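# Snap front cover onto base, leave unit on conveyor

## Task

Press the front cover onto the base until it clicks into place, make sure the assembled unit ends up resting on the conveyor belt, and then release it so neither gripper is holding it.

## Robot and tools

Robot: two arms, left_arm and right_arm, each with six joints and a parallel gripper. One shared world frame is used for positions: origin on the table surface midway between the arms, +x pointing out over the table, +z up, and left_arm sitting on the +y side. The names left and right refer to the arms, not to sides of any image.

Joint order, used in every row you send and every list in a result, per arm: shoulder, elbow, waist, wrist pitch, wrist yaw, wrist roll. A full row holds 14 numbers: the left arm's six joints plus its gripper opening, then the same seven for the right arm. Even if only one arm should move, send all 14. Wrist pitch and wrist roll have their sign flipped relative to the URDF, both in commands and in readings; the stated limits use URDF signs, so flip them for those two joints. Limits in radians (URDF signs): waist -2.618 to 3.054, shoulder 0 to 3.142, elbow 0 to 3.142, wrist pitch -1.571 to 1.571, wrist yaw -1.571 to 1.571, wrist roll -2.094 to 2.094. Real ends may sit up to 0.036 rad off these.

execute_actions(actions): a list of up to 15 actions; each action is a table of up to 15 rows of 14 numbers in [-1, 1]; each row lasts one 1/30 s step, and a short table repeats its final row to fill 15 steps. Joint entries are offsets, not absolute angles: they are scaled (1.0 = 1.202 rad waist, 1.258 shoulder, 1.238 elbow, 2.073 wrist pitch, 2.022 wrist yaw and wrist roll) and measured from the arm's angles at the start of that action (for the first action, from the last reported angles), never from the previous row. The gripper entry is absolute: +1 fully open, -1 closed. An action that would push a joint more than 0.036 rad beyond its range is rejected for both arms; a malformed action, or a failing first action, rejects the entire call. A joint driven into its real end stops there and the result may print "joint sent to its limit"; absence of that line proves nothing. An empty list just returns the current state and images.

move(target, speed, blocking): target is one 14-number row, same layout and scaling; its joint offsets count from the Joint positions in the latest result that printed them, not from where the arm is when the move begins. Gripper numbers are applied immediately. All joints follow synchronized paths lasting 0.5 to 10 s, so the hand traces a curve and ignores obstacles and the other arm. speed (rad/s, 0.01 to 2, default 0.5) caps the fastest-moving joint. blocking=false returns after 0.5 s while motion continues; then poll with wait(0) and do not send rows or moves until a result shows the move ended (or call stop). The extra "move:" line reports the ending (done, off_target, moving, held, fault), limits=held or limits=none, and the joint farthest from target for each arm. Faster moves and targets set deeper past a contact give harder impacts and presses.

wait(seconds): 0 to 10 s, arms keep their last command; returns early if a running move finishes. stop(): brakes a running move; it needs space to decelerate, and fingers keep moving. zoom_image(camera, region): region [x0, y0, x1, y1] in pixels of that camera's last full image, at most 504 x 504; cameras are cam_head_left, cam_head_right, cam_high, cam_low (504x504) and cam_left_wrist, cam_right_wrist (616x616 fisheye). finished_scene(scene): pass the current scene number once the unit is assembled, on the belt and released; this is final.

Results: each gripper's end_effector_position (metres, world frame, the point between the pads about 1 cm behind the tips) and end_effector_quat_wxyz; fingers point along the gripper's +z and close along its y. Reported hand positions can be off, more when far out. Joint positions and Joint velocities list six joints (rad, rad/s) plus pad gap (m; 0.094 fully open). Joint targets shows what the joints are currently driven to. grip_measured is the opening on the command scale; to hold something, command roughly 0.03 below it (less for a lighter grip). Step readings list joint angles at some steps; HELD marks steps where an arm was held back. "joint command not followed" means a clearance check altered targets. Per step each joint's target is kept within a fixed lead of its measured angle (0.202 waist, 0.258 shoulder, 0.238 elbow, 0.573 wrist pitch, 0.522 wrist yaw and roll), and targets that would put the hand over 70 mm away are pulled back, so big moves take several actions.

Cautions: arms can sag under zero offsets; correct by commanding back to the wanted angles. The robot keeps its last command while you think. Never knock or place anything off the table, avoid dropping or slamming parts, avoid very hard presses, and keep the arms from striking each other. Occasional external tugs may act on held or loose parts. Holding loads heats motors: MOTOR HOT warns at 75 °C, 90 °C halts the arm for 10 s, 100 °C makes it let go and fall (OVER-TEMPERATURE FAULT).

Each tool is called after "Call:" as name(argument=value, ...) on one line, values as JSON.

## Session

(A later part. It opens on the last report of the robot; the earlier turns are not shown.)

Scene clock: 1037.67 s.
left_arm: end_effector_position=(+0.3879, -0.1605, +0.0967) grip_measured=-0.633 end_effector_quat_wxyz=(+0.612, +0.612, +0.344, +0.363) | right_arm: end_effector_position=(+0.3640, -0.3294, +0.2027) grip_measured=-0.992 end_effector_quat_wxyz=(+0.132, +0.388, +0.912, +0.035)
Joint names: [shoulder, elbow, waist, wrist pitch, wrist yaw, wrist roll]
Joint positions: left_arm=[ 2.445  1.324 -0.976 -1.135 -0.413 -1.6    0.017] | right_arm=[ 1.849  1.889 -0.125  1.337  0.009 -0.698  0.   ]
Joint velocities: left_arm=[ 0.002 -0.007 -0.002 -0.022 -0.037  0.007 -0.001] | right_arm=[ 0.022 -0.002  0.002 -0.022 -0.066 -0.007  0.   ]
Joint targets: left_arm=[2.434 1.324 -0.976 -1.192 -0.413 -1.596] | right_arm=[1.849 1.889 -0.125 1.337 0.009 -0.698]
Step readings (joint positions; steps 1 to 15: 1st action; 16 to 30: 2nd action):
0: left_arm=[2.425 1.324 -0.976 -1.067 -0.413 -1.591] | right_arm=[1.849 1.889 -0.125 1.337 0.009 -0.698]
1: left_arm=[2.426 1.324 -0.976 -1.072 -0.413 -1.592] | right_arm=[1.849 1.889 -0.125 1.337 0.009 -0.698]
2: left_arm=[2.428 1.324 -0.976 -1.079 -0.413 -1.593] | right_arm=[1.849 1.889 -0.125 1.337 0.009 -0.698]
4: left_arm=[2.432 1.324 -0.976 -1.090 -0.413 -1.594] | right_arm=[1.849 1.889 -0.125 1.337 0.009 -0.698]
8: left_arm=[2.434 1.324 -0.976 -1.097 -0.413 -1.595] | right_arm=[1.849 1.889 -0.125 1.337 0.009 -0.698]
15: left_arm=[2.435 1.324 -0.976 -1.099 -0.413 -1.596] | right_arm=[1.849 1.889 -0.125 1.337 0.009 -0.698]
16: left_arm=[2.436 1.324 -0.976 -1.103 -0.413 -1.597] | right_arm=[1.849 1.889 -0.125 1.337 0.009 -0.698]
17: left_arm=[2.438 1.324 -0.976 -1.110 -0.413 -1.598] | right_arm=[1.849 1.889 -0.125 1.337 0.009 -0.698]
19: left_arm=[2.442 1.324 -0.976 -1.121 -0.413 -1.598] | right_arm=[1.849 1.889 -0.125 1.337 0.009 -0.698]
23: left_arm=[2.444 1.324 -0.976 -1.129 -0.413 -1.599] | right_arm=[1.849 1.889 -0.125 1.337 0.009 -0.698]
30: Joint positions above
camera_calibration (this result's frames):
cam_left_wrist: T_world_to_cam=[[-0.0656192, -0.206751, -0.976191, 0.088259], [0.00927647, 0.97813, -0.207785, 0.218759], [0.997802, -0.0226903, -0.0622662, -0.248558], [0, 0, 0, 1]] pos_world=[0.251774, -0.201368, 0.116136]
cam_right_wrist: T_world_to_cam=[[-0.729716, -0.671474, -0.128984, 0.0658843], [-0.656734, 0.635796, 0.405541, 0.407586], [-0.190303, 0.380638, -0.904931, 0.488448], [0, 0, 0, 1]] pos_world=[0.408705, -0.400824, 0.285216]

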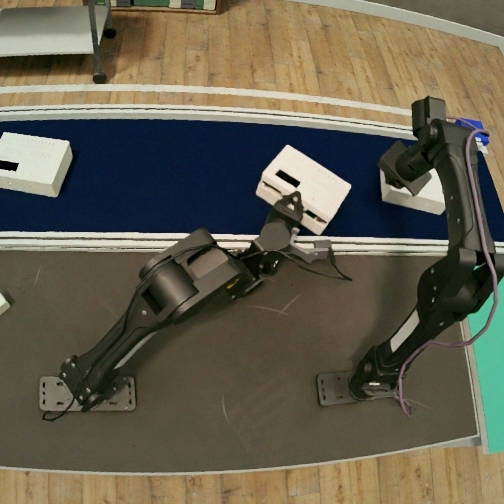

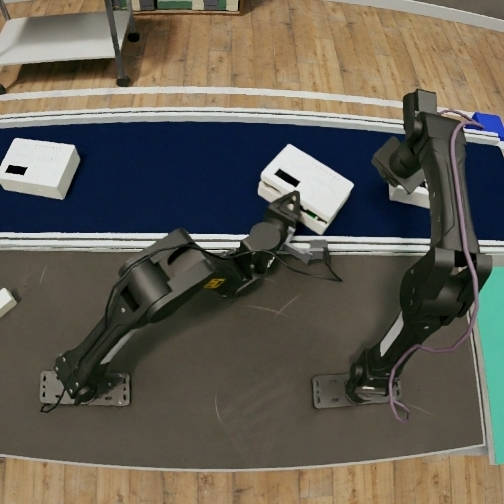

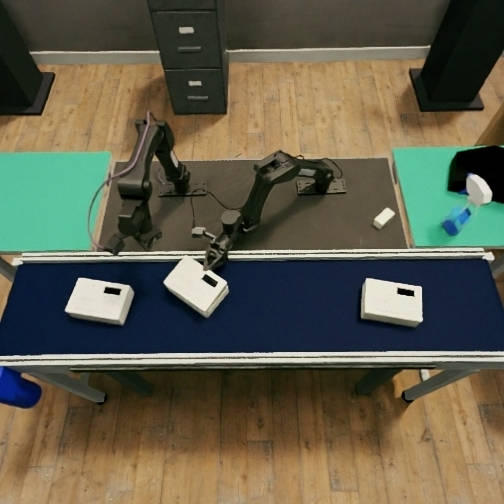

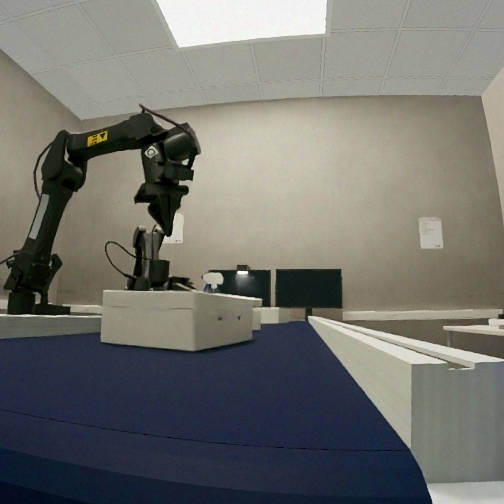

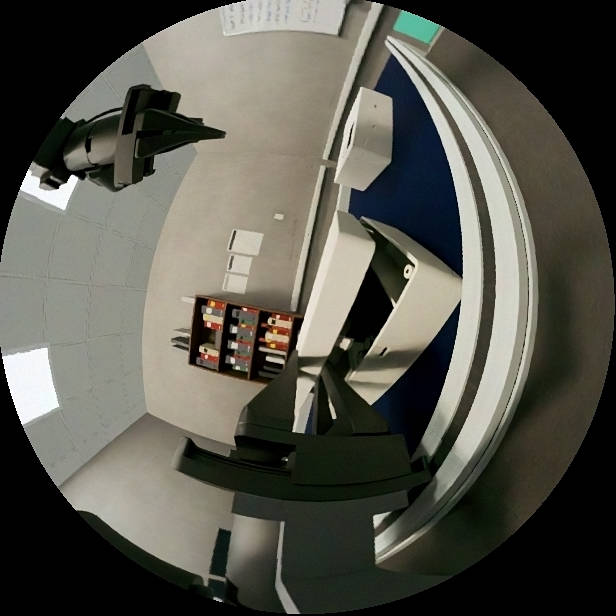

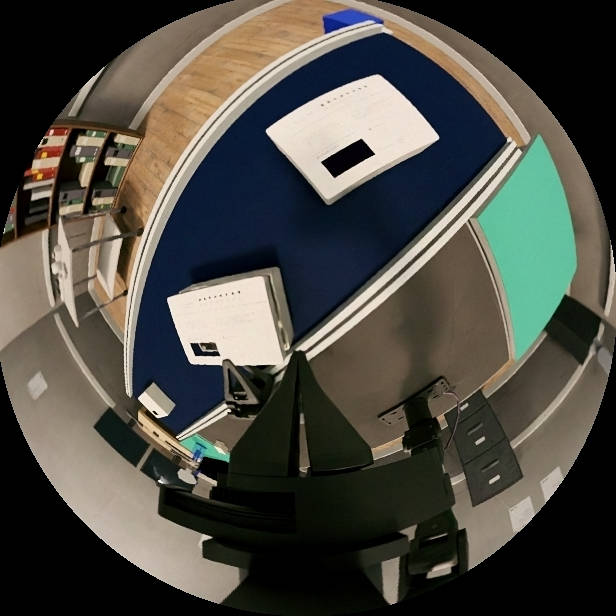

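Call:
execute_actions(actions=[[[0,0.03,0.009,-0.02,0,0,-0.78,0,0,0,0,0,0,-1]],[[0,0,0,-0.01,0,0,-0.6,0,0,0,0,0,0,-1]],[[0,0,0,0,0,0,-0.45,0,0,0,0,0,0,-1]],[[-0.03,-0.04,-0.012,-0.02,0,0,-0.35,0,0,0,0,0,0,-1]],[[-0.03,-0.04,-0.012,-0.02,0,0,-0.25,0,0,0,0,0,0,-1]],[[-0.03,-0.05,-0.012,-0.02,0,0,-0.2,0,0,0,0,0,0,-1]]])

Call:
zoom_image(camera="cam_high", region=[160,250,240,325])

Call:
zoom_image(camera="cam_left_wrist", region=[270,180,490,400])

Scene clock: 1048.33 s.
left_arm: end_effector_position=(+0.3690, -0.1474, +0.0959) grip_measured=-0.203 end_effector_quat_wxyz=(+0.619, +0.610, +0.338, +0.362) | right_arm: end_effector_position=(+0.3640, -0.3294, +0.2027) grip_measured=-0.992 end_effector_quat_wxyz=(+0.132, +0.388, +0.912, +0.035)
Joint names: [shoulder, elbow, waist, wrist pitch, wrist yaw, wrist roll]
Joint positions: left_arm=[ 2.407  1.206 -0.988 -1.231 -0.413 -1.606  0.037] | right_arm=[ 1.849  1.889 -0.125  1.337  0.009 -0.698  0.   ]
Joint velocities: left_arm=[ 0.007 -0.007 -0.002 -0.11  -0.007 -0.007 -0.   ] | right_arm=[ 0.022  0.007  0.002 -0.007 -0.037  0.007  0.001]
Joint targets: left_arm=[2.387 1.193 -0.998 -1.236 -0.413 -1.605] | right_arm=[1.849 1.889 -0.125 1.337 0.009 -0.698]
Step readings (joint positions; steps 1 to 15: 1st action; 16 to 30: 2nd action; 31 to 45: 3rd action; 46 to 60: 4th action; 61 to 75: 5th action; 76 to 90: 6th action):
0: left_arm=[2.445 1.324 -0.976 -1.138 -0.413 -1.600] | right_arm=[1.849 1.889 -0.125 1.337 0.009 -0.698]
1: left_arm=[2.446 1.325 -0.976 -1.138 -0.413 -1.601] | right_arm=[1.849 1.889 -0.125 1.337 0.009 -0.698]
2: left_arm=[2.448 1.327 -0.976 -1.138 -0.413 -1.601] | right_arm=[1.849 1.889 -0.125 1.337 0.009 -0.698]
4: left_arm=[2.451 1.330 -0.976 -1.139 -0.413 -1.602] | right_arm=[1.849 1.889 -0.125 1.337 0.009 -0.698]
8: left_arm=[2.452 1.331 -0.976 -1.139 -0.413 -1.603] | right_arm=[1.849 1.889 -0.125 1.337 0.009 -0.698]
15: left_arm=[2.452 1.331 -0.976 -1.139 -0.413 -1.603] | right_arm=[1.849 1.889 -0.125 1.337 0.009 -0.698]
16: left_arm=[2.452 1.331 -0.976 -1.139 -0.413 -1.603] | right_arm=[1.849 1.889 -0.125 1.337 0.009 -0.698]
17: left_arm=[2.453 1.331 -0.976 -1.140 -0.413 -1.603] | right_arm=[1.849 1.889 -0.125 1.337 0.009 -0.698]
19: left_arm=[2.453 1.331 -0.976 -1.140 -0.413 -1.603] | right_arm=[1.849 1.889 -0.125 1.337 0.009 -0.698]
23: left_arm=[2.453 1.331 -0.976 -1.140 -0.413 -1.603] | right_arm=[1.849 1.889 -0.125 1.337 0.009 -0.698]
30: left_arm=[2.453 1.331 -0.976 -1.140 -0.413 -1.603] | right_arm=[1.849 1.889 -0.125 1.337 0.009 -0.698]
31: left_arm=[2.453 1.331 -0.976 -1.140 -0.413 -1.604] | right_arm=[1.849 1.889 -0.125 1.337 0.009 -0.698]
32: left_arm=[2.453 1.331 -0.976 -1.140 -0.413 -1.604] | right_arm=[1.849 1.889 -0.125 1.337 0.009 -0.698]
34: left_arm=[2.453 1.331 -0.976 -1.139 -0.413 -1.604] | right_arm=[1.849 1.889 -0.125 1.337 0.009 -0.698]
38: left_arm=[2.453 1.331 -0.976 -1.139 -0.413 -1.605] | right_arm=[1.849 1.889 -0.125 1.337 0.009 -0.698]
45: left_arm=[2.453 1.331 -0.976 -1.139 -0.413 -1.605] | right_arm=[1.849 1.889 -0.125 1.337 0.009 -0.698]
46: left_arm=[2.450 1.324 -0.976 -1.143 -0.413 -1.605] | right_arm=[1.849 1.889 -0.125 1.337 0.009 -0.698]
47: left_arm=[2.445 1.312 -0.976 -1.151 -0.413 -1.605] | right_arm=[1.849 1.889 -0.125 1.337 0.009 -0.698]
49: left_arm=[2.439 1.297 -0.978 -1.160 -0.413 -1.605] | right_arm=[1.849 1.889 -0.125 1.337 0.009 -0.698]
53: left_arm=[2.438 1.293 -0.979 -1.167 -0.413 -1.605] | right_arm=[1.849 1.889 -0.125 1.337 0.009 -0.698]
60: left_arm=[2.438 1.293 -0.979 -1.168 -0.413 -1.605] | right_arm=[1.849 1.889 -0.125 1.337 0.009 -0.698]
61: left_arm=[2.436 1.287 -0.980 -1.171 -0.413 -1.605] | right_arm=[1.849 1.889 -0.125 1.337 0.009 -0.698]
62: left_arm=[2.431 1.274 -0.981 -1.179 -0.413 -1.605] | right_arm=[1.849 1.889 -0.125 1.337 0.009 -0.698]
64: left_arm=[2.425 1.259 -0.983 -1.188 -0.413 -1.605] | right_arm=[1.849 1.889 -0.125 1.337 0.009 -0.698]
68: left_arm=[2.425 1.255 -0.984 -1.195 -0.413 -1.605] | right_arm=[1.849 1.889 -0.125 1.337 0.009 -0.698]
75: left_arm=[2.425 1.255 -0.984 -1.195 -0.413 -1.605] | right_arm=[1.849 1.889 -0.125 1.337 0.009 -0.698]
76: left_arm=[2.422 1.247 -0.984 -1.200 -0.413 -1.605] | right_arm=[1.849 1.889 -0.125 1.337 0.009 -0.698]
77: left_arm=[2.415 1.231 -0.985 -1.209 -0.413 -1.605] | right_arm=[1.849 1.889 -0.125 1.337 0.009 -0.698]
79: left_arm=[2.408 1.212 -0.987 -1.222 -0.413 -1.605] | right_arm=[1.849 1.889 -0.125 1.337 0.009 -0.698]
83: left_arm=[2.407 1.207 -0.988 -1.230 -0.413 -1.606] | right_arm=[1.849 1.889 -0.125 1.337 0.009 -0.698]
90: Joint positions above
camera_calibration (this result's frames):
cam_left_wrist: T_world_to_cam=[[-0.0560142, -0.214121, -0.9752, 0.0842033], [0.0241177, 0.976158, -0.215717, 0.200962], [0.998139, -0.0356028, -0.0495146, -0.232674], [0, 0, 0, 1]] pos_world=[0.232111, -0.186425, 0.113945]
cam_right_wrist: T_world_to_cam=[[-0.729716, -0.671474, -0.128984, 0.0658843], [-0.656734, 0.635796, 0.405541, 0.407586], [-0.190303, 0.380638, -0.904931, 0.488448], [0, 0, 0, 1]] pos_world=[0.408705, -0.400824, 0.285216]

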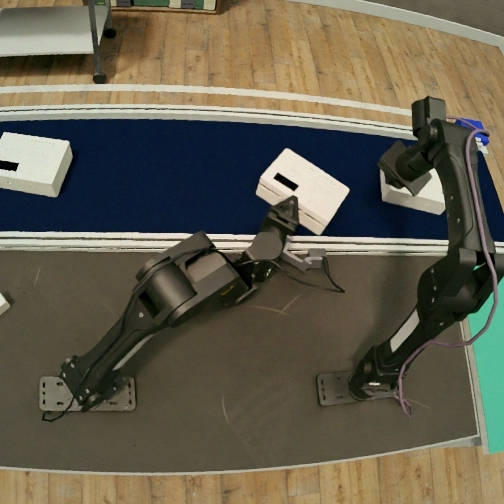

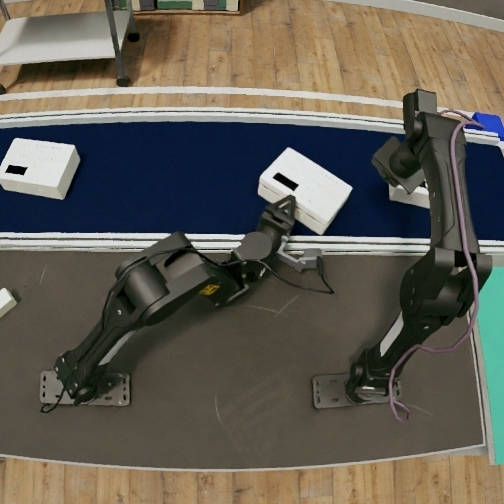

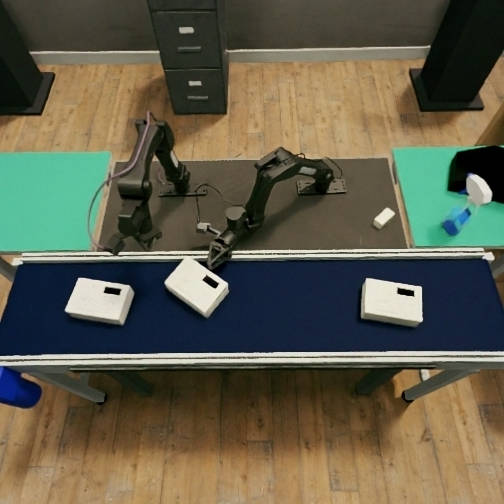

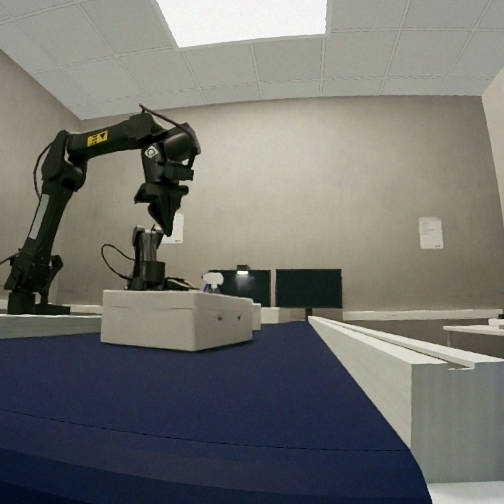

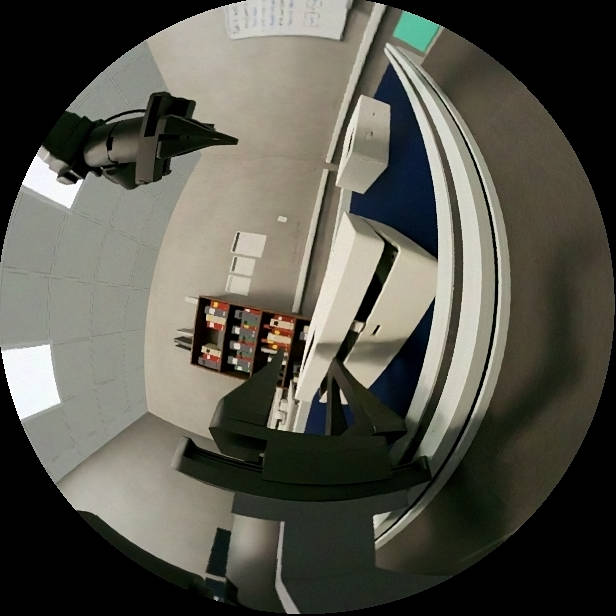

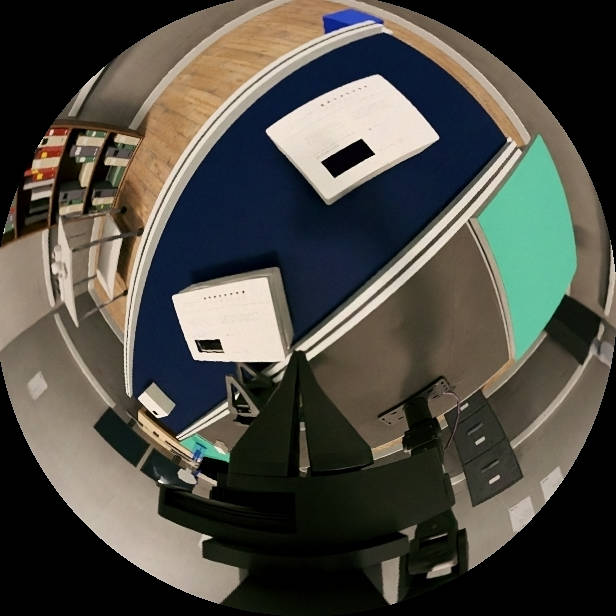

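Region (160, 250, 240, 325) of cam_high's 504x504 image, scaled by 6.300, with more detail than that image has; it fills the top 472 rows of this view, and the rest is white.

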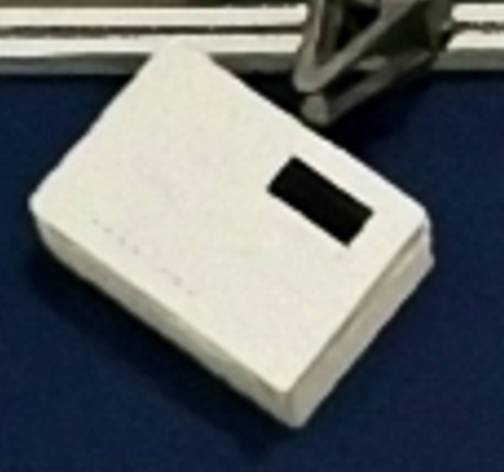

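Region (270, 180, 490, 400) of cam_left_wrist's 616x616 image, scaled by 2.291, with more detail than that image has.

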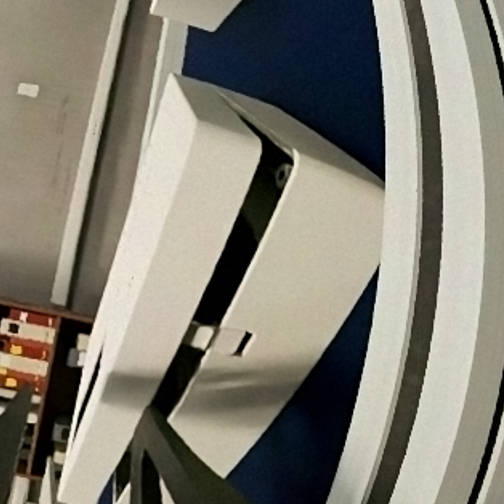

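Call:
execute_actions(actions=[[[0,0.045,0.012,0.05,0,0.01,-0.2,0,0,0,0,0,0,-1]],[[0.005,0.045,0.012,0.04,0,0,-0.25,0,0,0,0,0,0,-1]],[[0.012,0.045,0.012,0.02,0,0,-0.45,0,0,0,0,0,0,-1]],[[0,0,0,0,0,0,-0.78,0,0,0,0,0,0,-1]],[[0,0,0,-0.045,0,0,-0.78,0,0,0,0,0,0,-1]],[[0,0,0,-0.045,0,0,-0.78,0,0,0,0,0,0,-1]],[[0,0,0,-0.045,0,0,-0.78,0,0,0,0,0,0,-1]],[[0,0.045,0.012,-0.02,0,0,-0.78,0,0,0,0,0,0,-1]]])

Call:
zoom_image(camera="cam_high", region=[160,250,240,325])

Scene clock: 1063.30 s.
left_arm: end_effector_position=(+0.3877, -0.1567, +0.1458) grip_measured=-0.777 end_effector_quat_wxyz=(+0.675, +0.542, +0.334, +0.374) | right_arm: end_effector_position=(+0.3640, -0.3294, +0.2027) grip_measured=-0.992 end_effector_quat_wxyz=(+0.132, +0.388, +0.912, +0.035)
Joint names: [shoulder, elbow, waist, wrist pitch, wrist yaw, wrist roll]
Joint positions: left_arm=[ 2.439  1.334 -0.972 -1.314 -0.413 -1.61   0.01 ] | right_arm=[ 1.849  1.889 -0.125  1.337  0.009 -0.698  0.   ]
Joint velocities: left_arm=[-0.007 -0.022 -0.002 -0.037 -0.051  0.007  0.001] | right_arm=[-0.007 -0.017 -0.007  0.022 -0.051  0.095 -0.   ]
Joint targets: left_arm=[2.433 1.359 -0.964 -1.339 -0.413 -1.607] | right_arm=[1.849 1.889 -0.125 1.337 0.009 -0.698]
Step readings (joint positions; steps 1 to 15: 1st action; 16 to 30: 2nd action; 31 to 45: 3rd action; 46 to 60: 4th action; 61 to 75: 5th action; 76 to 90: 6th action; 91 to 105: 7th action; 106 to 120: 8th action):
0: left_arm=[2.407 1.206 -0.988 -1.231 -0.413 -1.606] | right_arm=[1.849 1.889 -0.125 1.337 0.009 -0.698]
1: left_arm=[2.407 1.211 -0.988 -1.222 -0.413 -1.604] | right_arm=[1.849 1.889 -0.125 1.337 0.009 -0.698]
2: left_arm=[2.407 1.222 -0.987 -1.205 -0.413 -1.603] | right_arm=[1.849 1.889 -0.125 1.337 0.009 -0.698]
4: left_arm=[2.407 1.235 -0.985 -1.179 -0.413 -1.601] | right_arm=[1.849 1.889 -0.125 1.337 0.009 -0.698]
8: left_arm=[2.407 1.240 -0.984 -1.167 -0.413 -1.597] | right_arm=[1.849 1.889 -0.125 1.337 0.009 -0.698]
15: left_arm=[2.407 1.240 -0.984 -1.166 -0.413 -1.596] | right_arm=[1.849 1.889 -0.125 1.337 0.009 -0.698]
16: left_arm=[2.407 1.246 -0.983 -1.159 -0.413 -1.596] | right_arm=[1.849 1.889 -0.125 1.337 0.009 -0.698]
17: left_arm=[2.409 1.256 -0.983 -1.145 -0.413 -1.596] | right_arm=[1.849 1.889 -0.125 1.337 0.009 -0.698]
19: left_arm=[2.410 1.268 -0.981 -1.126 -0.413 -1.596] | right_arm=[1.849 1.889 -0.125 1.337 0.009 -0.698]
23: left_arm=[2.410 1.272 -0.981 -1.116 -0.413 -1.597] | right_arm=[1.849 1.889 -0.125 1.337 0.009 -0.698]
30: left_arm=[2.410 1.273 -0.981 -1.116 -0.413 -1.597] | right_arm=[1.849 1.889 -0.125 1.337 0.009 -0.698]
31: left_arm=[2.412 1.278 -0.981 -1.113 -0.413 -1.597] | right_arm=[1.849 1.889 -0.125 1.337 0.009 -0.698]
32: left_arm=[2.416 1.288 -0.980 -1.107 -0.413 -1.597] | right_arm=[1.849 1.889 -0.125 1.337 0.009 -0.698]
34: left_arm=[2.421 1.300 -0.979 -1.100 -0.413 -1.597] | right_arm=[1.849 1.889 -0.125 1.337 0.009 -0.698]
38: left_arm=[2.422 1.303 -0.978 -1.096 -0.413 -1.598] | right_arm=[1.849 1.889 -0.125 1.337 0.009 -0.698]
45: left_arm=[2.422 1.303 -0.978 -1.095 -0.413 -1.598] | right_arm=[1.849 1.889 -0.125 1.337 0.009 -0.698]
46: left_arm=[2.422 1.303 -0.978 -1.095 -0.413 -1.598] | right_arm=[1.849 1.889 -0.125 1.337 0.009 -0.698]
47: left_arm=[2.422 1.303 -0.978 -1.095 -0.413 -1.598] | right_arm=[1.849 1.889 -0.125 1.337 0.009 -0.698]
49: left_arm=[2.422 1.303 -0.978 -1.095 -0.413 -1.598] | right_arm=[1.849 1.889 -0.125 1.337 0.009 -0.698]
53: left_arm=[2.422 1.303 -0.978 -1.095 -0.413 -1.598] | right_arm=[1.849 1.889 -0.125 1.337 0.009 -0.698]
60: left_arm=[2.422 1.303 -0.978 -1.095 -0.413 -1.598] | right_arm=[1.849 1.889 -0.125 1.337 0.009 -0.698]
61: left_arm=[2.423 1.303 -0.978 -1.104 -0.413 -1.598] | right_arm=[1.849 1.889 -0.125 1.337 0.009 -0.698]
62: left_arm=[2.425 1.303 -0.978 -1.116 -0.413 -1.599] | right_arm=[1.849 1.889 -0.125 1.337 0.009 -0.698]
64: left_arm=[2.426 1.303 -0.978 -1.133 -0.413 -1.599] | right_arm=[1.849 1.889 -0.125 1.337 0.009 -0.698]
68: left_arm=[2.426 1.303 -0.978 -1.154 -0.413 -1.600] | right_arm=[1.849 1.889 -0.125 1.337 0.009 -0.698]
75: left_arm=[2.426 1.303 -0.978 -1.163 -0.413 -1.601] | right_arm=[1.849 1.889 -0.125 1.337 0.009 -0.698]
76: left_arm=[2.427 1.303 -0.978 -1.171 -0.413 -1.601] | right_arm=[1.849 1.889 -0.125 1.337 0.009 -0.698]
77: left_arm=[2.428 1.303 -0.978 -1.183 -0.413 -1.602] | right_arm=[1.849 1.889 -0.125 1.337 0.009 -0.698]
79: left_arm=[2.429 1.303 -0.978 -1.201 -0.413 -1.603] | right_arm=[1.849 1.889 -0.125 1.337 0.009 -0.698]
83: left_arm=[2.429 1.303 -0.978 -1.221 -0.413 -1.603] | right_arm=[1.849 1.889 -0.125 1.337 0.009 -0.698]
90: left_arm=[2.429 1.303 -0.978 -1.230 -0.413 -1.604] | right_arm=[1.849 1.889 -0.125 1.337 0.009 -0.698]
91: left_arm=[2.430 1.303 -0.978 -1.238 -0.413 -1.604] | right_arm=[1.849 1.889 -0.125 1.337 0.009 -0.698]
92: left_arm=[2.432 1.303 -0.978 -1.250 -0.413 -1.605] | right_arm=[1.849 1.889 -0.125 1.337 0.009 -0.698]
94: left_arm=[2.433 1.303 -0.978 -1.268 -0.413 -1.606] | right_arm=[1.849 1.889 -0.125 1.337 0.009 -0.698]
98: left_arm=[2.433 1.303 -0.978 -1.288 -0.413 -1.606] | right_arm=[1.849 1.889 -0.125 1.337 0.009 -0.698]
105: left_arm=[2.433 1.303 -0.978 -1.297 -0.413 -1.607] | right_arm=[1.849 1.889 -0.125 1.337 0.009 -0.698]
106: left_arm=[2.434 1.308 -0.978 -1.298 -0.413 -1.608] | right_arm=[1.849 1.889 -0.125 1.337 0.009 -0.698]
107: left_arm=[2.437 1.316 -0.978 -1.300 -0.413 -1.608] | right_arm=[1.849 1.889 -0.125 1.337 0.009 -0.698]
109: left_arm=[2.439 1.328 -0.976 -1.303 -0.413 -1.609] | right_arm=[1.849 1.889 -0.125 1.337 0.009 -0.698]
113: left_arm=[2.439 1.334 -0.972 -1.314 -0.413 -1.609] | right_arm=[1.849 1.889 -0.125 1.337 0.009 -0.698]
120: Joint positions above
camera_calibration (this result's frames):
cam_left_wrist: T_world_to_cam=[[0.0516425, -0.349161, -0.935639, 0.0632051], [0.0387131, 0.936884, -0.347489, 0.227718], [0.997915, -0.0182763, 0.0619001, -0.262687], [0, 0, 0, 1]] pos_world=[0.25006, -0.196077, 0.154527]
cam_right_wrist: T_world_to_cam=[[-0.729716, -0.671474, -0.128984, 0.0658843], [-0.656734, 0.635796, 0.405541, 0.407586], [-0.190303, 0.380638, -0.904931, 0.488448], [0, 0, 0, 1]] pos_world=[0.408705, -0.400824, 0.285216]

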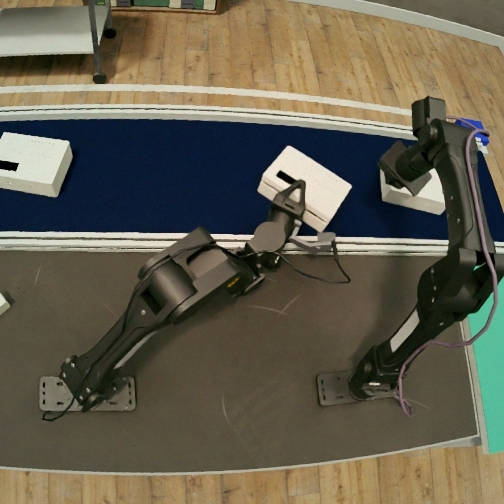

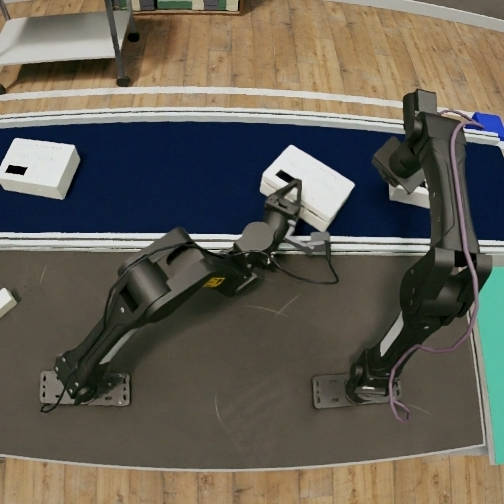

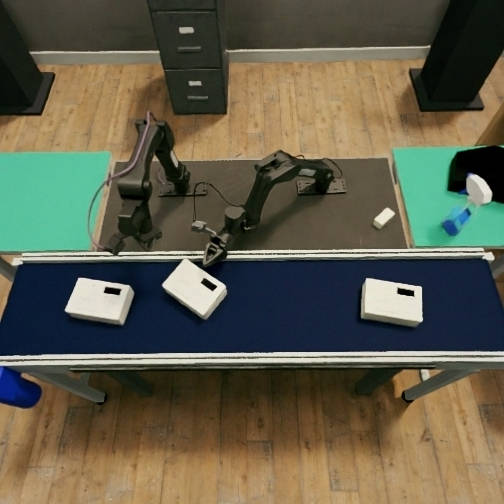

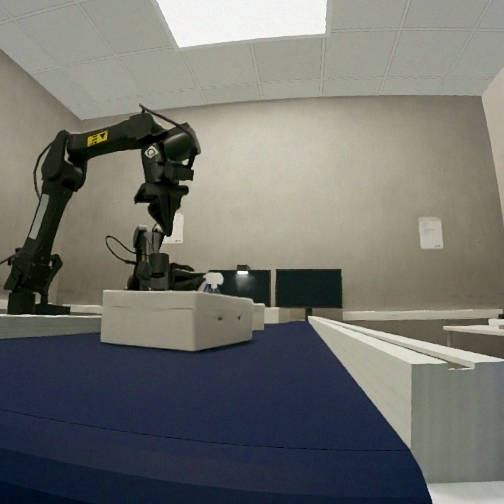

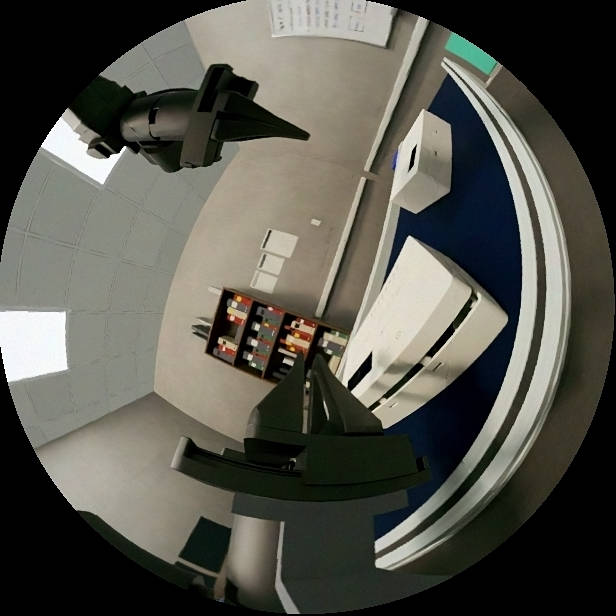

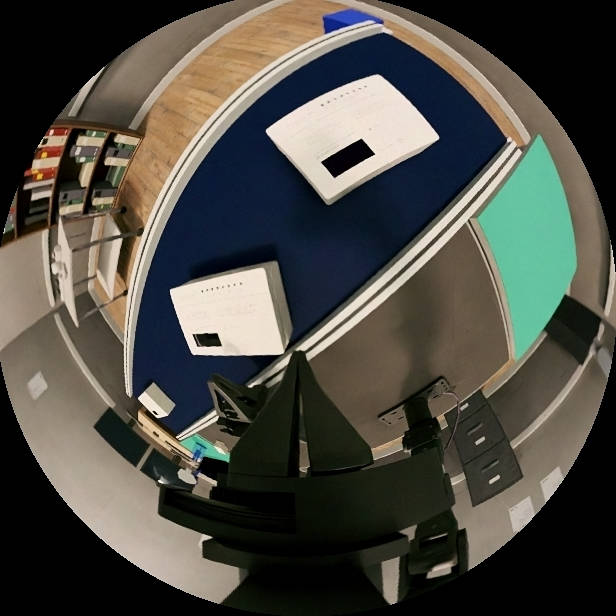

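Region (160, 250, 240, 325) of cam_high's 504x504 image, scaled by 6.300, with more detail than that image has; it fills the top 472 rows of this view, and the rest is white.

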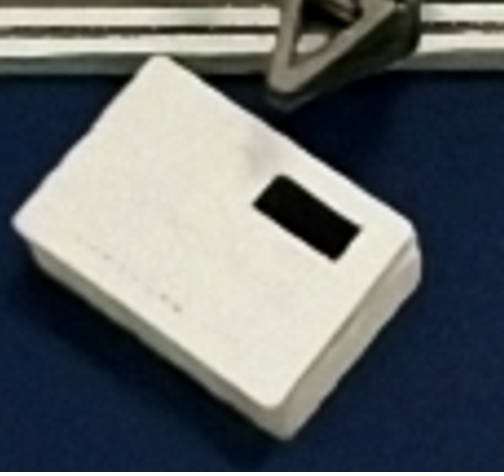

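Missed; go to the earlier good pose (2.385,1.261,-1.06) and retry.

Call:
execute_actions(actions=[[[-0.06,-0.068,0,0.03,0,0.01,-0.25,0,0,0,0,0,0,-1]],[[0,0,0,0.06,0,0,-0.25,0,0,0,0,0,0,-1]],[[0,0,0,0.06,0,0,-0.25,0,0,0,0,0,0,-1]],[[0,0,0,0.04,0,0,-0.25,0,0,0,0,0,0,-1]],[[0.012,0.045,0.012,0.03,0,0,-0.25,0,0,0,0,0,0,-1]],[[0.012,0.045,0.012,0.03,0,0,-0.25,0,0,0,0,0,0,-1]],[[0.012,0.045,0.012,0.02,0,0,-0.45,0,0,0,0,0,0,-1]],[[0,0,0,0,0,0,-0.78,0,0,0,0,0,0,-1]]])

Scene clock: 1072.80 s.
left_arm: end_effector_position=(+0.3976, -0.1594, +0.0915) grip_measured=-0.777 end_effector_quat_wxyz=(+0.585, +0.634, +0.348, +0.367) | right_arm: end_effector_position=(+0.3640, -0.3294, +0.2027) grip_measured=-0.992 end_effector_quat_wxyz=(+0.132, +0.388, +0.912, +0.035)
Joint names: [shoulder, elbow, waist, wrist pitch, wrist yaw, wrist roll]
Joint positions: left_arm=[ 2.431  1.355 -0.962 -1.025 -0.414 -1.608  0.01 ] | right_arm=[ 1.849  1.889 -0.125  1.337  0.009 -0.698  0.   ]
Joint velocities: left_arm=[-0.002  0.002 -0.002  0.022 -0.022 -0.066 -0.001] | right_arm=[ 0.007 -0.002 -0.022  0.066 -0.051 -0.037 -0.001]
Joint targets: left_arm=[2.431 1.355 -0.962 -1.025 -0.414 -1.607] | right_arm=[1.849 1.889 -0.125 1.337 0.009 -0.698]
Step readings (joint positions; steps 1 to 15: 1st action; 16 to 30: 2nd action; 31 to 45: 3rd action; 46 to 60: 4th action; 61 to 75: 5th action; 76 to 90: 6th action; 91 to 105: 7th action; 106 to 120: 8th action):
0: left_arm=[2.439 1.334 -0.972 -1.314 -0.413 -1.610] | right_arm=[1.849 1.889 -0.125 1.337 0.009 -0.698]
1: left_arm=[2.430 1.321 -0.972 -1.306 -0.412 -1.609] | right_arm=[1.849 1.889 -0.125 1.337 0.009 -0.698]
2: left_arm=[2.415 1.295 -0.972 -1.294 -0.412 -1.607] | right_arm=[1.849 1.889 -0.125 1.337 0.009 -0.698]
4: left_arm=[2.397 1.264 -0.972 -1.280 -0.412 -1.606] | right_arm=[1.849 1.889 -0.125 1.337 0.009 -0.698]
8: left_arm=[2.393 1.258 -0.972 -1.264 -0.412 -1.604] | right_arm=[1.849 1.889 -0.125 1.337 0.009 -0.698]
15: left_arm=[2.393 1.258 -0.972 -1.254 -0.412 -1.603] | right_arm=[1.849 1.889 -0.125 1.337 0.009 -0.698]
16: left_arm=[2.393 1.258 -0.972 -1.242 -0.412 -1.603] | right_arm=[1.849 1.889 -0.125 1.337 0.009 -0.698]
17: left_arm=[2.393 1.258 -0.972 -1.225 -0.412 -1.603] | right_arm=[1.849 1.889 -0.125 1.337 0.009 -0.698]
19: left_arm=[2.396 1.258 -0.972 -1.189 -0.412 -1.604] | right_arm=[1.849 1.889 -0.125 1.337 0.009 -0.698]
23: left_arm=[2.400 1.258 -0.972 -1.149 -0.412 -1.606] | right_arm=[1.849 1.889 -0.125 1.337 0.009 -0.698]
30: left_arm=[2.400 1.258 -0.972 -1.134 -0.412 -1.606] | right_arm=[1.849 1.889 -0.125 1.337 0.009 -0.698]
31: left_arm=[2.400 1.258 -0.972 -1.121 -0.412 -1.606] | right_arm=[1.849 1.889 -0.125 1.337 0.009 -0.698]
32: left_arm=[2.400 1.258 -0.972 -1.111 -0.413 -1.606] | right_arm=[1.849 1.889 -0.125 1.337 0.009 -0.698]
34: left_arm=[2.400 1.258 -0.972 -1.106 -0.413 -1.605] | right_arm=[1.849 1.889 -0.125 1.337 0.009 -0.698]
38: left_arm=[2.400 1.258 -0.972 -1.106 -0.413 -1.605] | right_arm=[1.849 1.889 -0.125 1.337 0.009 -0.698]
45: left_arm=[2.400 1.258 -0.972 -1.106 -0.413 -1.605] | right_arm=[1.849 1.889 -0.125 1.337 0.009 -0.698]
46: left_arm=[2.400 1.258 -0.972 -1.106 -0.413 -1.605] | right_arm=[1.849 1.889 -0.125 1.337 0.009 -0.698]
47: left_arm=[2.400 1.258 -0.972 -1.106 -0.413 -1.605] | right_arm=[1.849 1.889 -0.125 1.337 0.009 -0.698]
49: left_arm=[2.400 1.258 -0.972 -1.106 -0.413 -1.605] | right_arm=[1.849 1.889 -0.125 1.337 0.009 -0.698]
53: left_arm=[2.400 1.258 -0.972 -1.106 -0.413 -1.605] | right_arm=[1.849 1.889 -0.125 1.337 0.009 -0.698]
60: left_arm=[2.400 1.258 -0.972 -1.106 -0.413 -1.605] | right_arm=[1.849 1.889 -0.125 1.337 0.009 -0.698]
61: left_arm=[2.400 1.264 -0.971 -1.104 -0.413 -1.606] | right_arm=[1.849 1.889 -0.125 1.337 0.009 -0.698]
62: left_arm=[2.405 1.275 -0.971 -1.095 -0.413 -1.606] | right_arm=[1.849 1.889 -0.125 1.337 0.009 -0.698]
64: left_arm=[2.409 1.288 -0.969 -1.084 -0.413 -1.606] | right_arm=[1.849 1.889 -0.125 1.337 0.009 -0.698]
68: left_arm=[2.409 1.292 -0.968 -1.077 -0.413 -1.606] | right_arm=[1.849 1.889 -0.125 1.337 0.009 -0.698]
75: left_arm=[2.409 1.292 -0.968 -1.077 -0.413 -1.606] | right_arm=[1.849 1.889 -0.125 1.337 0.009 -0.698]
76: left_arm=[2.411 1.298 -0.967 -1.072 -0.413 -1.606] | right_arm=[1.849 1.889 -0.125 1.337 0.009 -0.698]
77: left_arm=[2.414 1.308 -0.967 -1.063 -0.413 -1.606] | right_arm=[1.849 1.889 -0.125 1.337 0.009 -0.698]
79: left_arm=[2.419 1.321 -0.965 -1.052 -0.413 -1.606] | right_arm=[1.849 1.889 -0.125 1.337 0.009 -0.698]
83: left_arm=[2.419 1.324 -0.965 -1.045 -0.413 -1.606] | right_arm=[1.849 1.889 -0.125 1.337 0.009 -0.698]
90: left_arm=[2.419 1.325 -0.965 -1.045 -0.413 -1.606] | right_arm=[1.849 1.889 -0.125 1.337 0.009 -0.698]
91: left_arm=[2.421 1.330 -0.965 -1.042 -0.414 -1.607] | right_arm=[1.849 1.889 -0.125 1.337 0.009 -0.698]
92: left_arm=[2.425 1.340 -0.965 -1.036 -0.414 -1.607] | right_arm=[1.849 1.889 -0.125 1.337 0.009 -0.698]
94: left_arm=[2.430 1.352 -0.963 -1.029 -0.414 -1.608] | right_arm=[1.849 1.889 -0.125 1.337 0.009 -0.698]
98: left_arm=[2.431 1.355 -0.962 -1.025 -0.414 -1.608] | right_arm=[1.849 1.889 -0.125 1.337 0.009 -0.698]
105: left_arm=[2.431 1.355 -0.962 -1.025 -0.414 -1.608] | right_arm=[1.849 1.889 -0.125 1.337 0.009 -0.698]
106: left_arm=[2.431 1.355 -0.962 -1.025 -0.414 -1.608] | right_arm=[1.849 1.889 -0.125 1.337 0.009 -0.698]
107: left_arm=[2.431 1.355 -0.962 -1.025 -0.414 -1.608] | right_arm=[1.849 1.889 -0.125 1.337 0.009 -0.698]
109: left_arm=[2.431 1.355 -0.962 -1.025 -0.414 -1.608] | right_arm=[1.849 1.889 -0.125 1.337 0.009 -0.698]
113: left_arm=[2.431 1.355 -0.962 -1.025 -0.414 -1.608] | right_arm=[1.849 1.889 -0.125 1.337 0.009 -0.698]
120: Joint positions above
camera_calibration (this result's frames):
cam_left_wrist: T_world_to_cam=[[-0.0979171, -0.149839, -0.98385, 0.106662], [-0.0108176, 0.988702, -0.149501, 0.220816], [0.995136, -0.00399586, -0.0984318, -0.251116], [0, 0, 0, 1]] pos_world=[0.262727, -0.203342, 0.113233]
cam_right_wrist: T_world_to_cam=[[-0.729716, -0.671474, -0.128984, 0.0658843], [-0.656734, 0.635796, 0.405541, 0.407586], [-0.190303, 0.380638, -0.904931, 0.488448], [0, 0, 0, 1]] pos_world=[0.408705, -0.400824, 0.285216]

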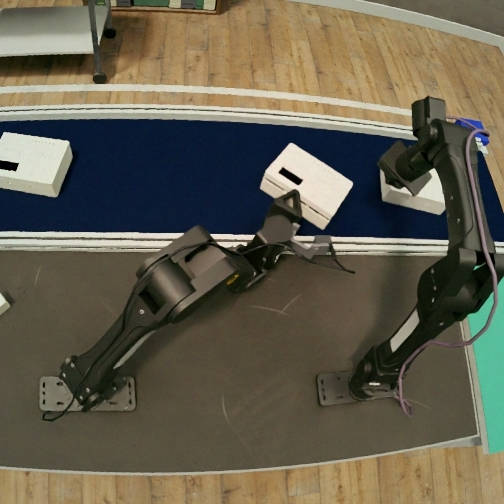

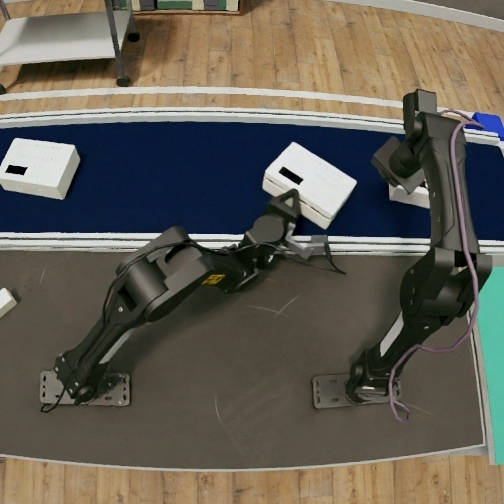

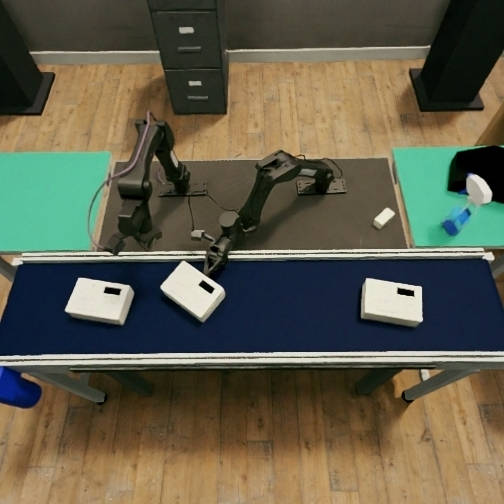

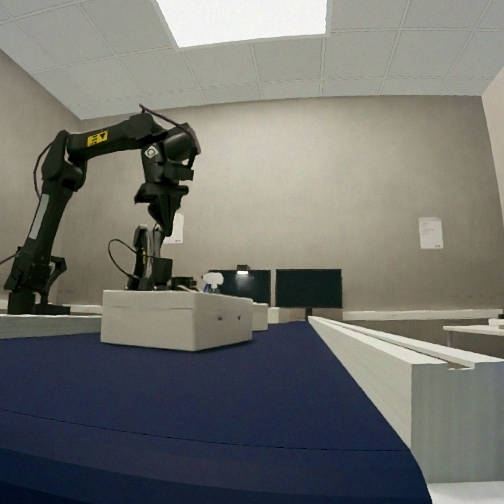

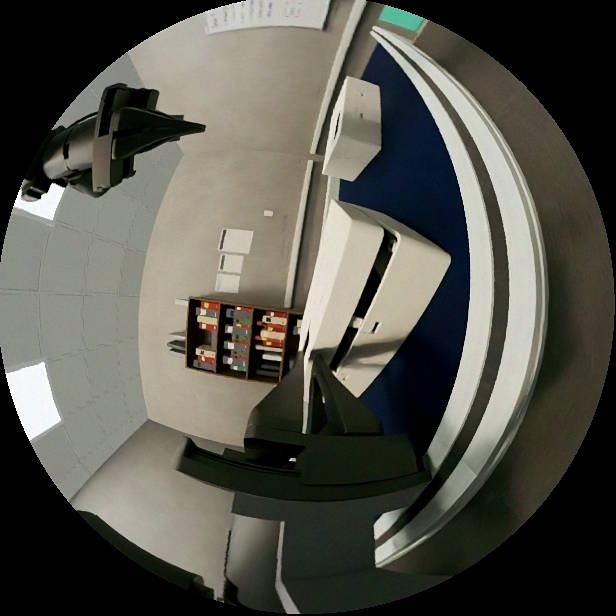

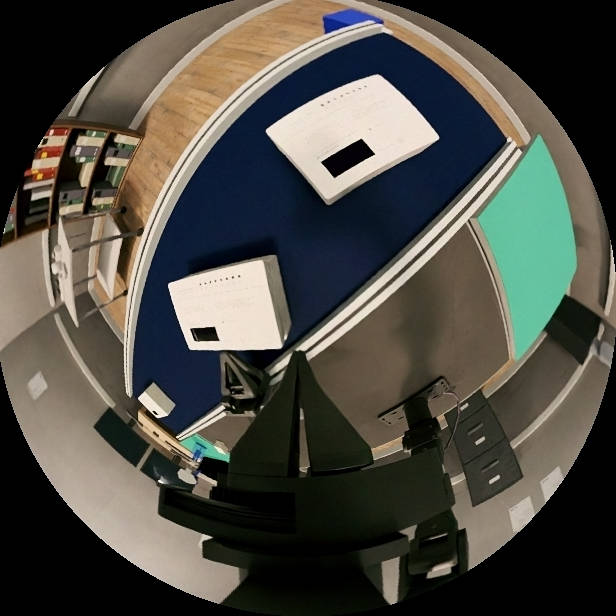

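Call:
execute_actions(actions=[[[0,0,0,0,0,0,-0.2,0,0,0,0,0,0,-1]],[[0.01,0.035,0.01,0.035,0,0,-0.2,0,0,0,0,0,0,-1]],[[0.01,0.035,0.01,0.035,0,0,-0.2,0,0,0,0,0,0,-1]],[[0,0,0,0,0,0,-0.45,0,0,0,0,0,0,-1]],[[0.01,0.035,0.01,0.03,0,0,-0.45,0,0,0,0,0,0,-1]],[[0,0,0,0,0,0,-0.78,0,0,0,0,0,0,-1]]])

Scene clock: 1080.83 s.
left_arm: end_effector_position=(+0.4071, -0.1666, +0.0891) grip_measured=-0.630 end_effector_quat_wxyz=(+0.573, +0.644, +0.355, +0.362) | right_arm: end_effector_position=(+0.3640, -0.3294, +0.2027) grip_measured=-0.992 end_effector_quat_wxyz=(+0.132, +0.388, +0.912, +0.035)
Joint names: [shoulder, elbow, waist, wrist pitch, wrist yaw, wrist roll]
Joint positions: left_arm=[ 2.446  1.425 -0.957 -0.932 -0.413 -1.595  0.017] | right_arm=[ 1.849  1.889 -0.125  1.337  0.009 -0.698  0.   ]
Joint velocities: left_arm=[-0.007 -0.012 -0.007  0.007 -0.007  0.037 -0.   ] | right_arm=[ 0.002 -0.002  0.012 -0.037 -0.007 -0.066 -0.   ]
Joint targets: left_arm=[2.446 1.425 -0.957 -0.926 -0.413 -1.609] | right_arm=[1.849 1.889 -0.125 1.337 0.009 -0.698]
Step readings (joint positions; steps 1 to 15: 1st action; 16 to 30: 2nd action; 31 to 45: 3rd action; 46 to 60: 4th action; 61 to 75: 5th action; 76 to 90: 6th action):
0: left_arm=[2.431 1.355 -0.962 -1.025 -0.414 -1.608] | right_arm=[1.849 1.889 -0.125 1.337 0.009 -0.698]
1: left_arm=[2.431 1.355 -0.962 -1.025 -0.414 -1.608] | right_arm=[1.849 1.889 -0.125 1.337 0.009 -0.698]
2: left_arm=[2.431 1.355 -0.962 -1.025 -0.414 -1.608] | right_arm=[1.849 1.889 -0.125 1.337 0.009 -0.698]
4: left_arm=[2.431 1.355 -0.962 -1.025 -0.414 -1.608] | right_arm=[1.849 1.889 -0.125 1.337 0.009 -0.698]
8: left_arm=[2.431 1.355 -0.962 -1.025 -0.414 -1.608] | right_arm=[1.849 1.889 -0.125 1.337 0.009 -0.698]
15: left_arm=[2.431 1.355 -0.962 -1.025 -0.414 -1.608] | right_arm=[1.849 1.889 -0.125 1.337 0.009 -0.698]
16: left_arm=[2.432 1.358 -0.962 -1.020 -0.414 -1.608] | right_arm=[1.849 1.889 -0.125 1.337 0.009 -0.698]
17: left_arm=[2.434 1.366 -0.962 -1.011 -0.414 -1.608] | right_arm=[1.849 1.889 -0.125 1.337 0.009 -0.698]
19: left_arm=[2.435 1.374 -0.962 -0.999 -0.414 -1.608] | right_arm=[1.849 1.889 -0.125 1.337 0.009 -0.698]
23: left_arm=[2.436 1.378 -0.961 -0.991 -0.414 -1.608] | right_arm=[1.849 1.889 -0.125 1.337 0.009 -0.698]
30: left_arm=[2.436 1.378 -0.961 -0.989 -0.414 -1.608] | right_arm=[1.849 1.889 -0.125 1.337 0.009 -0.698]
31: left_arm=[2.436 1.382 -0.961 -0.984 -0.414 -1.608] | right_arm=[1.849 1.889 -0.125 1.337 0.009 -0.698]
32: left_arm=[2.438 1.390 -0.960 -0.975 -0.414 -1.608] | right_arm=[1.849 1.889 -0.125 1.337 0.009 -0.698]
34: left_arm=[2.440 1.398 -0.960 -0.964 -0.414 -1.608] | right_arm=[1.849 1.889 -0.125 1.337 0.009 -0.698]
38: left_arm=[2.440 1.402 -0.959 -0.956 -0.414 -1.608] | right_arm=[1.849 1.889 -0.125 1.337 0.009 -0.698]
45: left_arm=[2.440 1.402 -0.959 -0.955 -0.414 -1.608] | right_arm=[1.849 1.889 -0.125 1.337 0.009 -0.698]
46: left_arm=[2.440 1.402 -0.959 -0.956 -0.414 -1.608] | right_arm=[1.849 1.889 -0.125 1.337 0.009 -0.698]
47: left_arm=[2.440 1.402 -0.959 -0.957 -0.414 -1.608] | right_arm=[1.849 1.889 -0.125 1.337 0.009 -0.698]
49: left_arm=[2.440 1.402 -0.959 -0.957 -0.414 -1.608] | right_arm=[1.849 1.889 -0.125 1.337 0.009 -0.698]
53: left_arm=[2.440 1.402 -0.959 -0.957 -0.414 -1.608] | right_arm=[1.849 1.889 -0.125 1.337 0.009 -0.698]
60: left_arm=[2.440 1.402 -0.959 -0.957 -0.414 -1.608] | right_arm=[1.849 1.889 -0.125 1.337 0.009 -0.698]
61: left_arm=[2.442 1.406 -0.958 -0.952 -0.414 -1.609] | right_arm=[1.849 1.889 -0.125 1.337 0.009 -0.698]
62: left_arm=[2.443 1.413 -0.958 -0.944 -0.414 -1.609] | right_arm=[1.849 1.889 -0.125 1.337 0.009 -0.698]
64: left_arm=[2.446 1.421 -0.957 -0.934 -0.414 -1.609] | right_arm=[1.849 1.889 -0.125 1.337 0.009 -0.698]
68: left_arm=[2.446 1.424 -0.957 -0.927 -0.414 -1.609] | right_arm=[1.849 1.889 -0.125 1.337 0.009 -0.698]
75: left_arm=[2.446 1.425 -0.957 -0.926 -0.414 -1.609] | right_arm=[1.849 1.889 -0.125 1.337 0.009 -0.698]
76: left_arm=[2.446 1.425 -0.957 -0.926 -0.414 -1.609] | right_arm=[1.849 1.889 -0.125 1.337 0.009 -0.698]
77: left_arm=[2.446 1.425 -0.957 -0.932 -0.413 -1.603] | right_arm=[1.849 1.889 -0.125 1.337 0.009 -0.698]
79: left_arm=[2.446 1.425 -0.957 -0.932 -0.413 -1.599] | right_arm=[1.849 1.889 -0.125 1.337 0.009 -0.698]
83: left_arm=[2.446 1.425 -0.957 -0.932 -0.413 -1.595] | right_arm=[1.849 1.889 -0.125 1.337 0.009 -0.698]
90: Joint positions above
camera_calibration (this result's frames):
cam_left_wrist: T_world_to_cam=[[-0.125924, -0.131431, -0.983295, 0.118504], [-0.0202428, 0.991319, -0.129911, 0.230259], [0.991833, 0.00354578, -0.127491, -0.255745], [0, 0, 0, 1]] pos_world=[0.27324, -0.211778, 0.113832]
cam_right_wrist: T_world_to_cam=[[-0.729716, -0.671474, -0.128984, 0.0658843], [-0.656734, 0.635796, 0.405541, 0.407586], [-0.190303, 0.380638, -0.904931, 0.488448], [0, 0, 0, 1]] pos_world=[0.408705, -0.400824, 0.285216]

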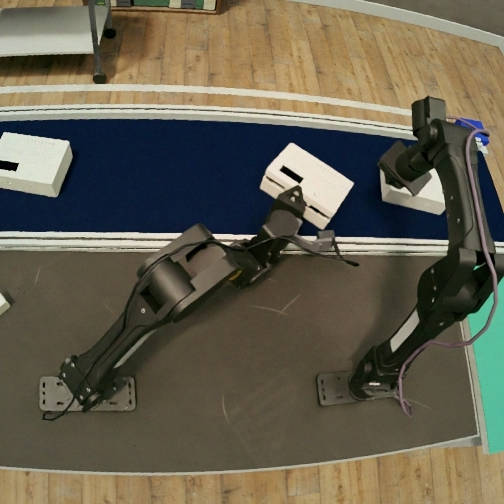

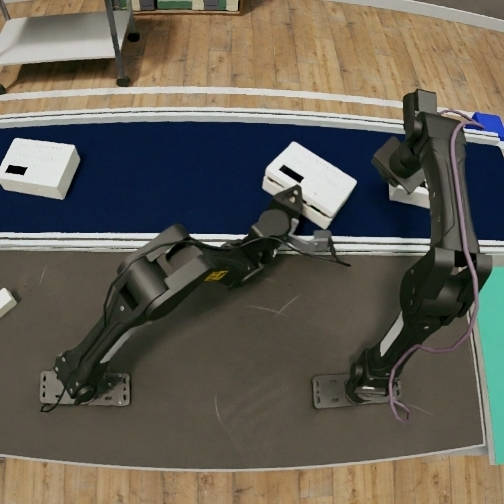

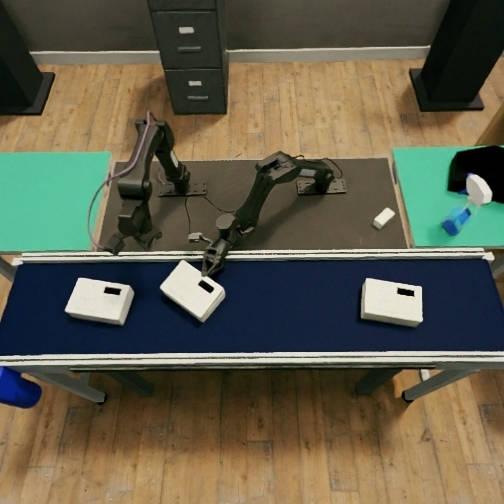

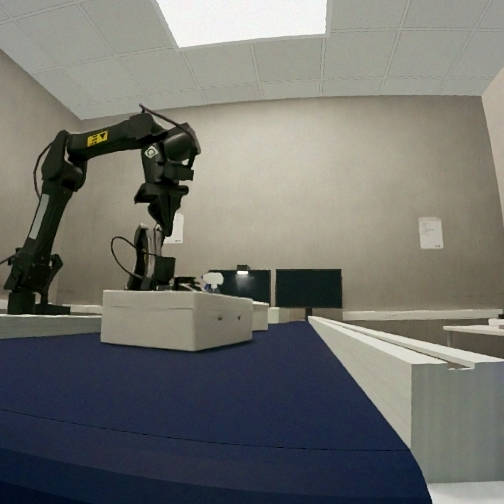

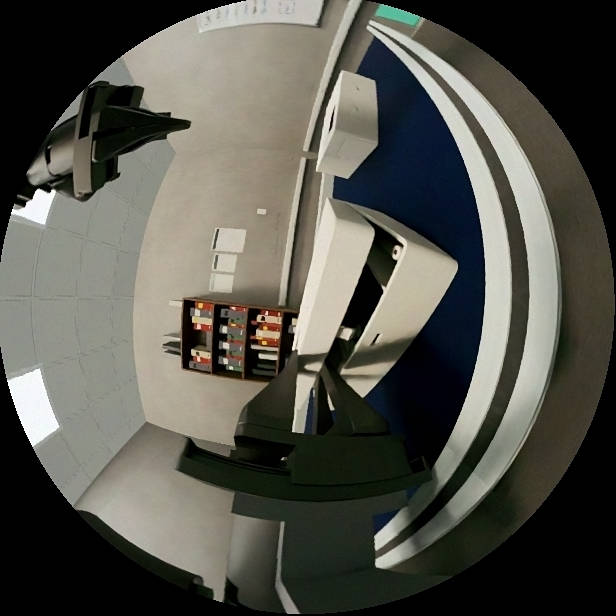

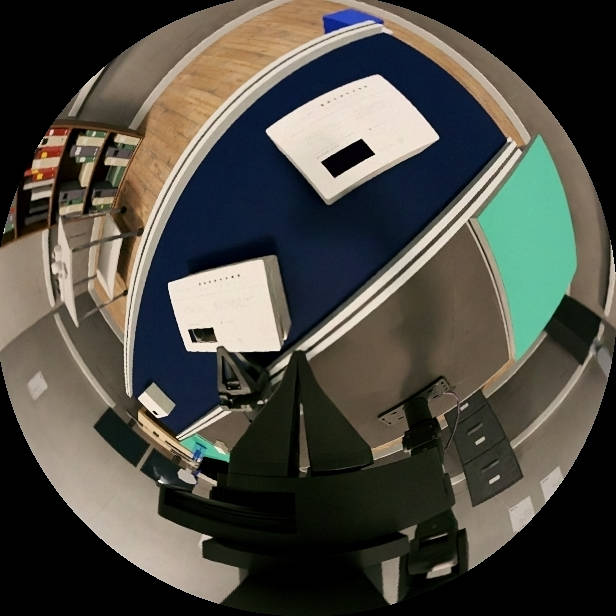

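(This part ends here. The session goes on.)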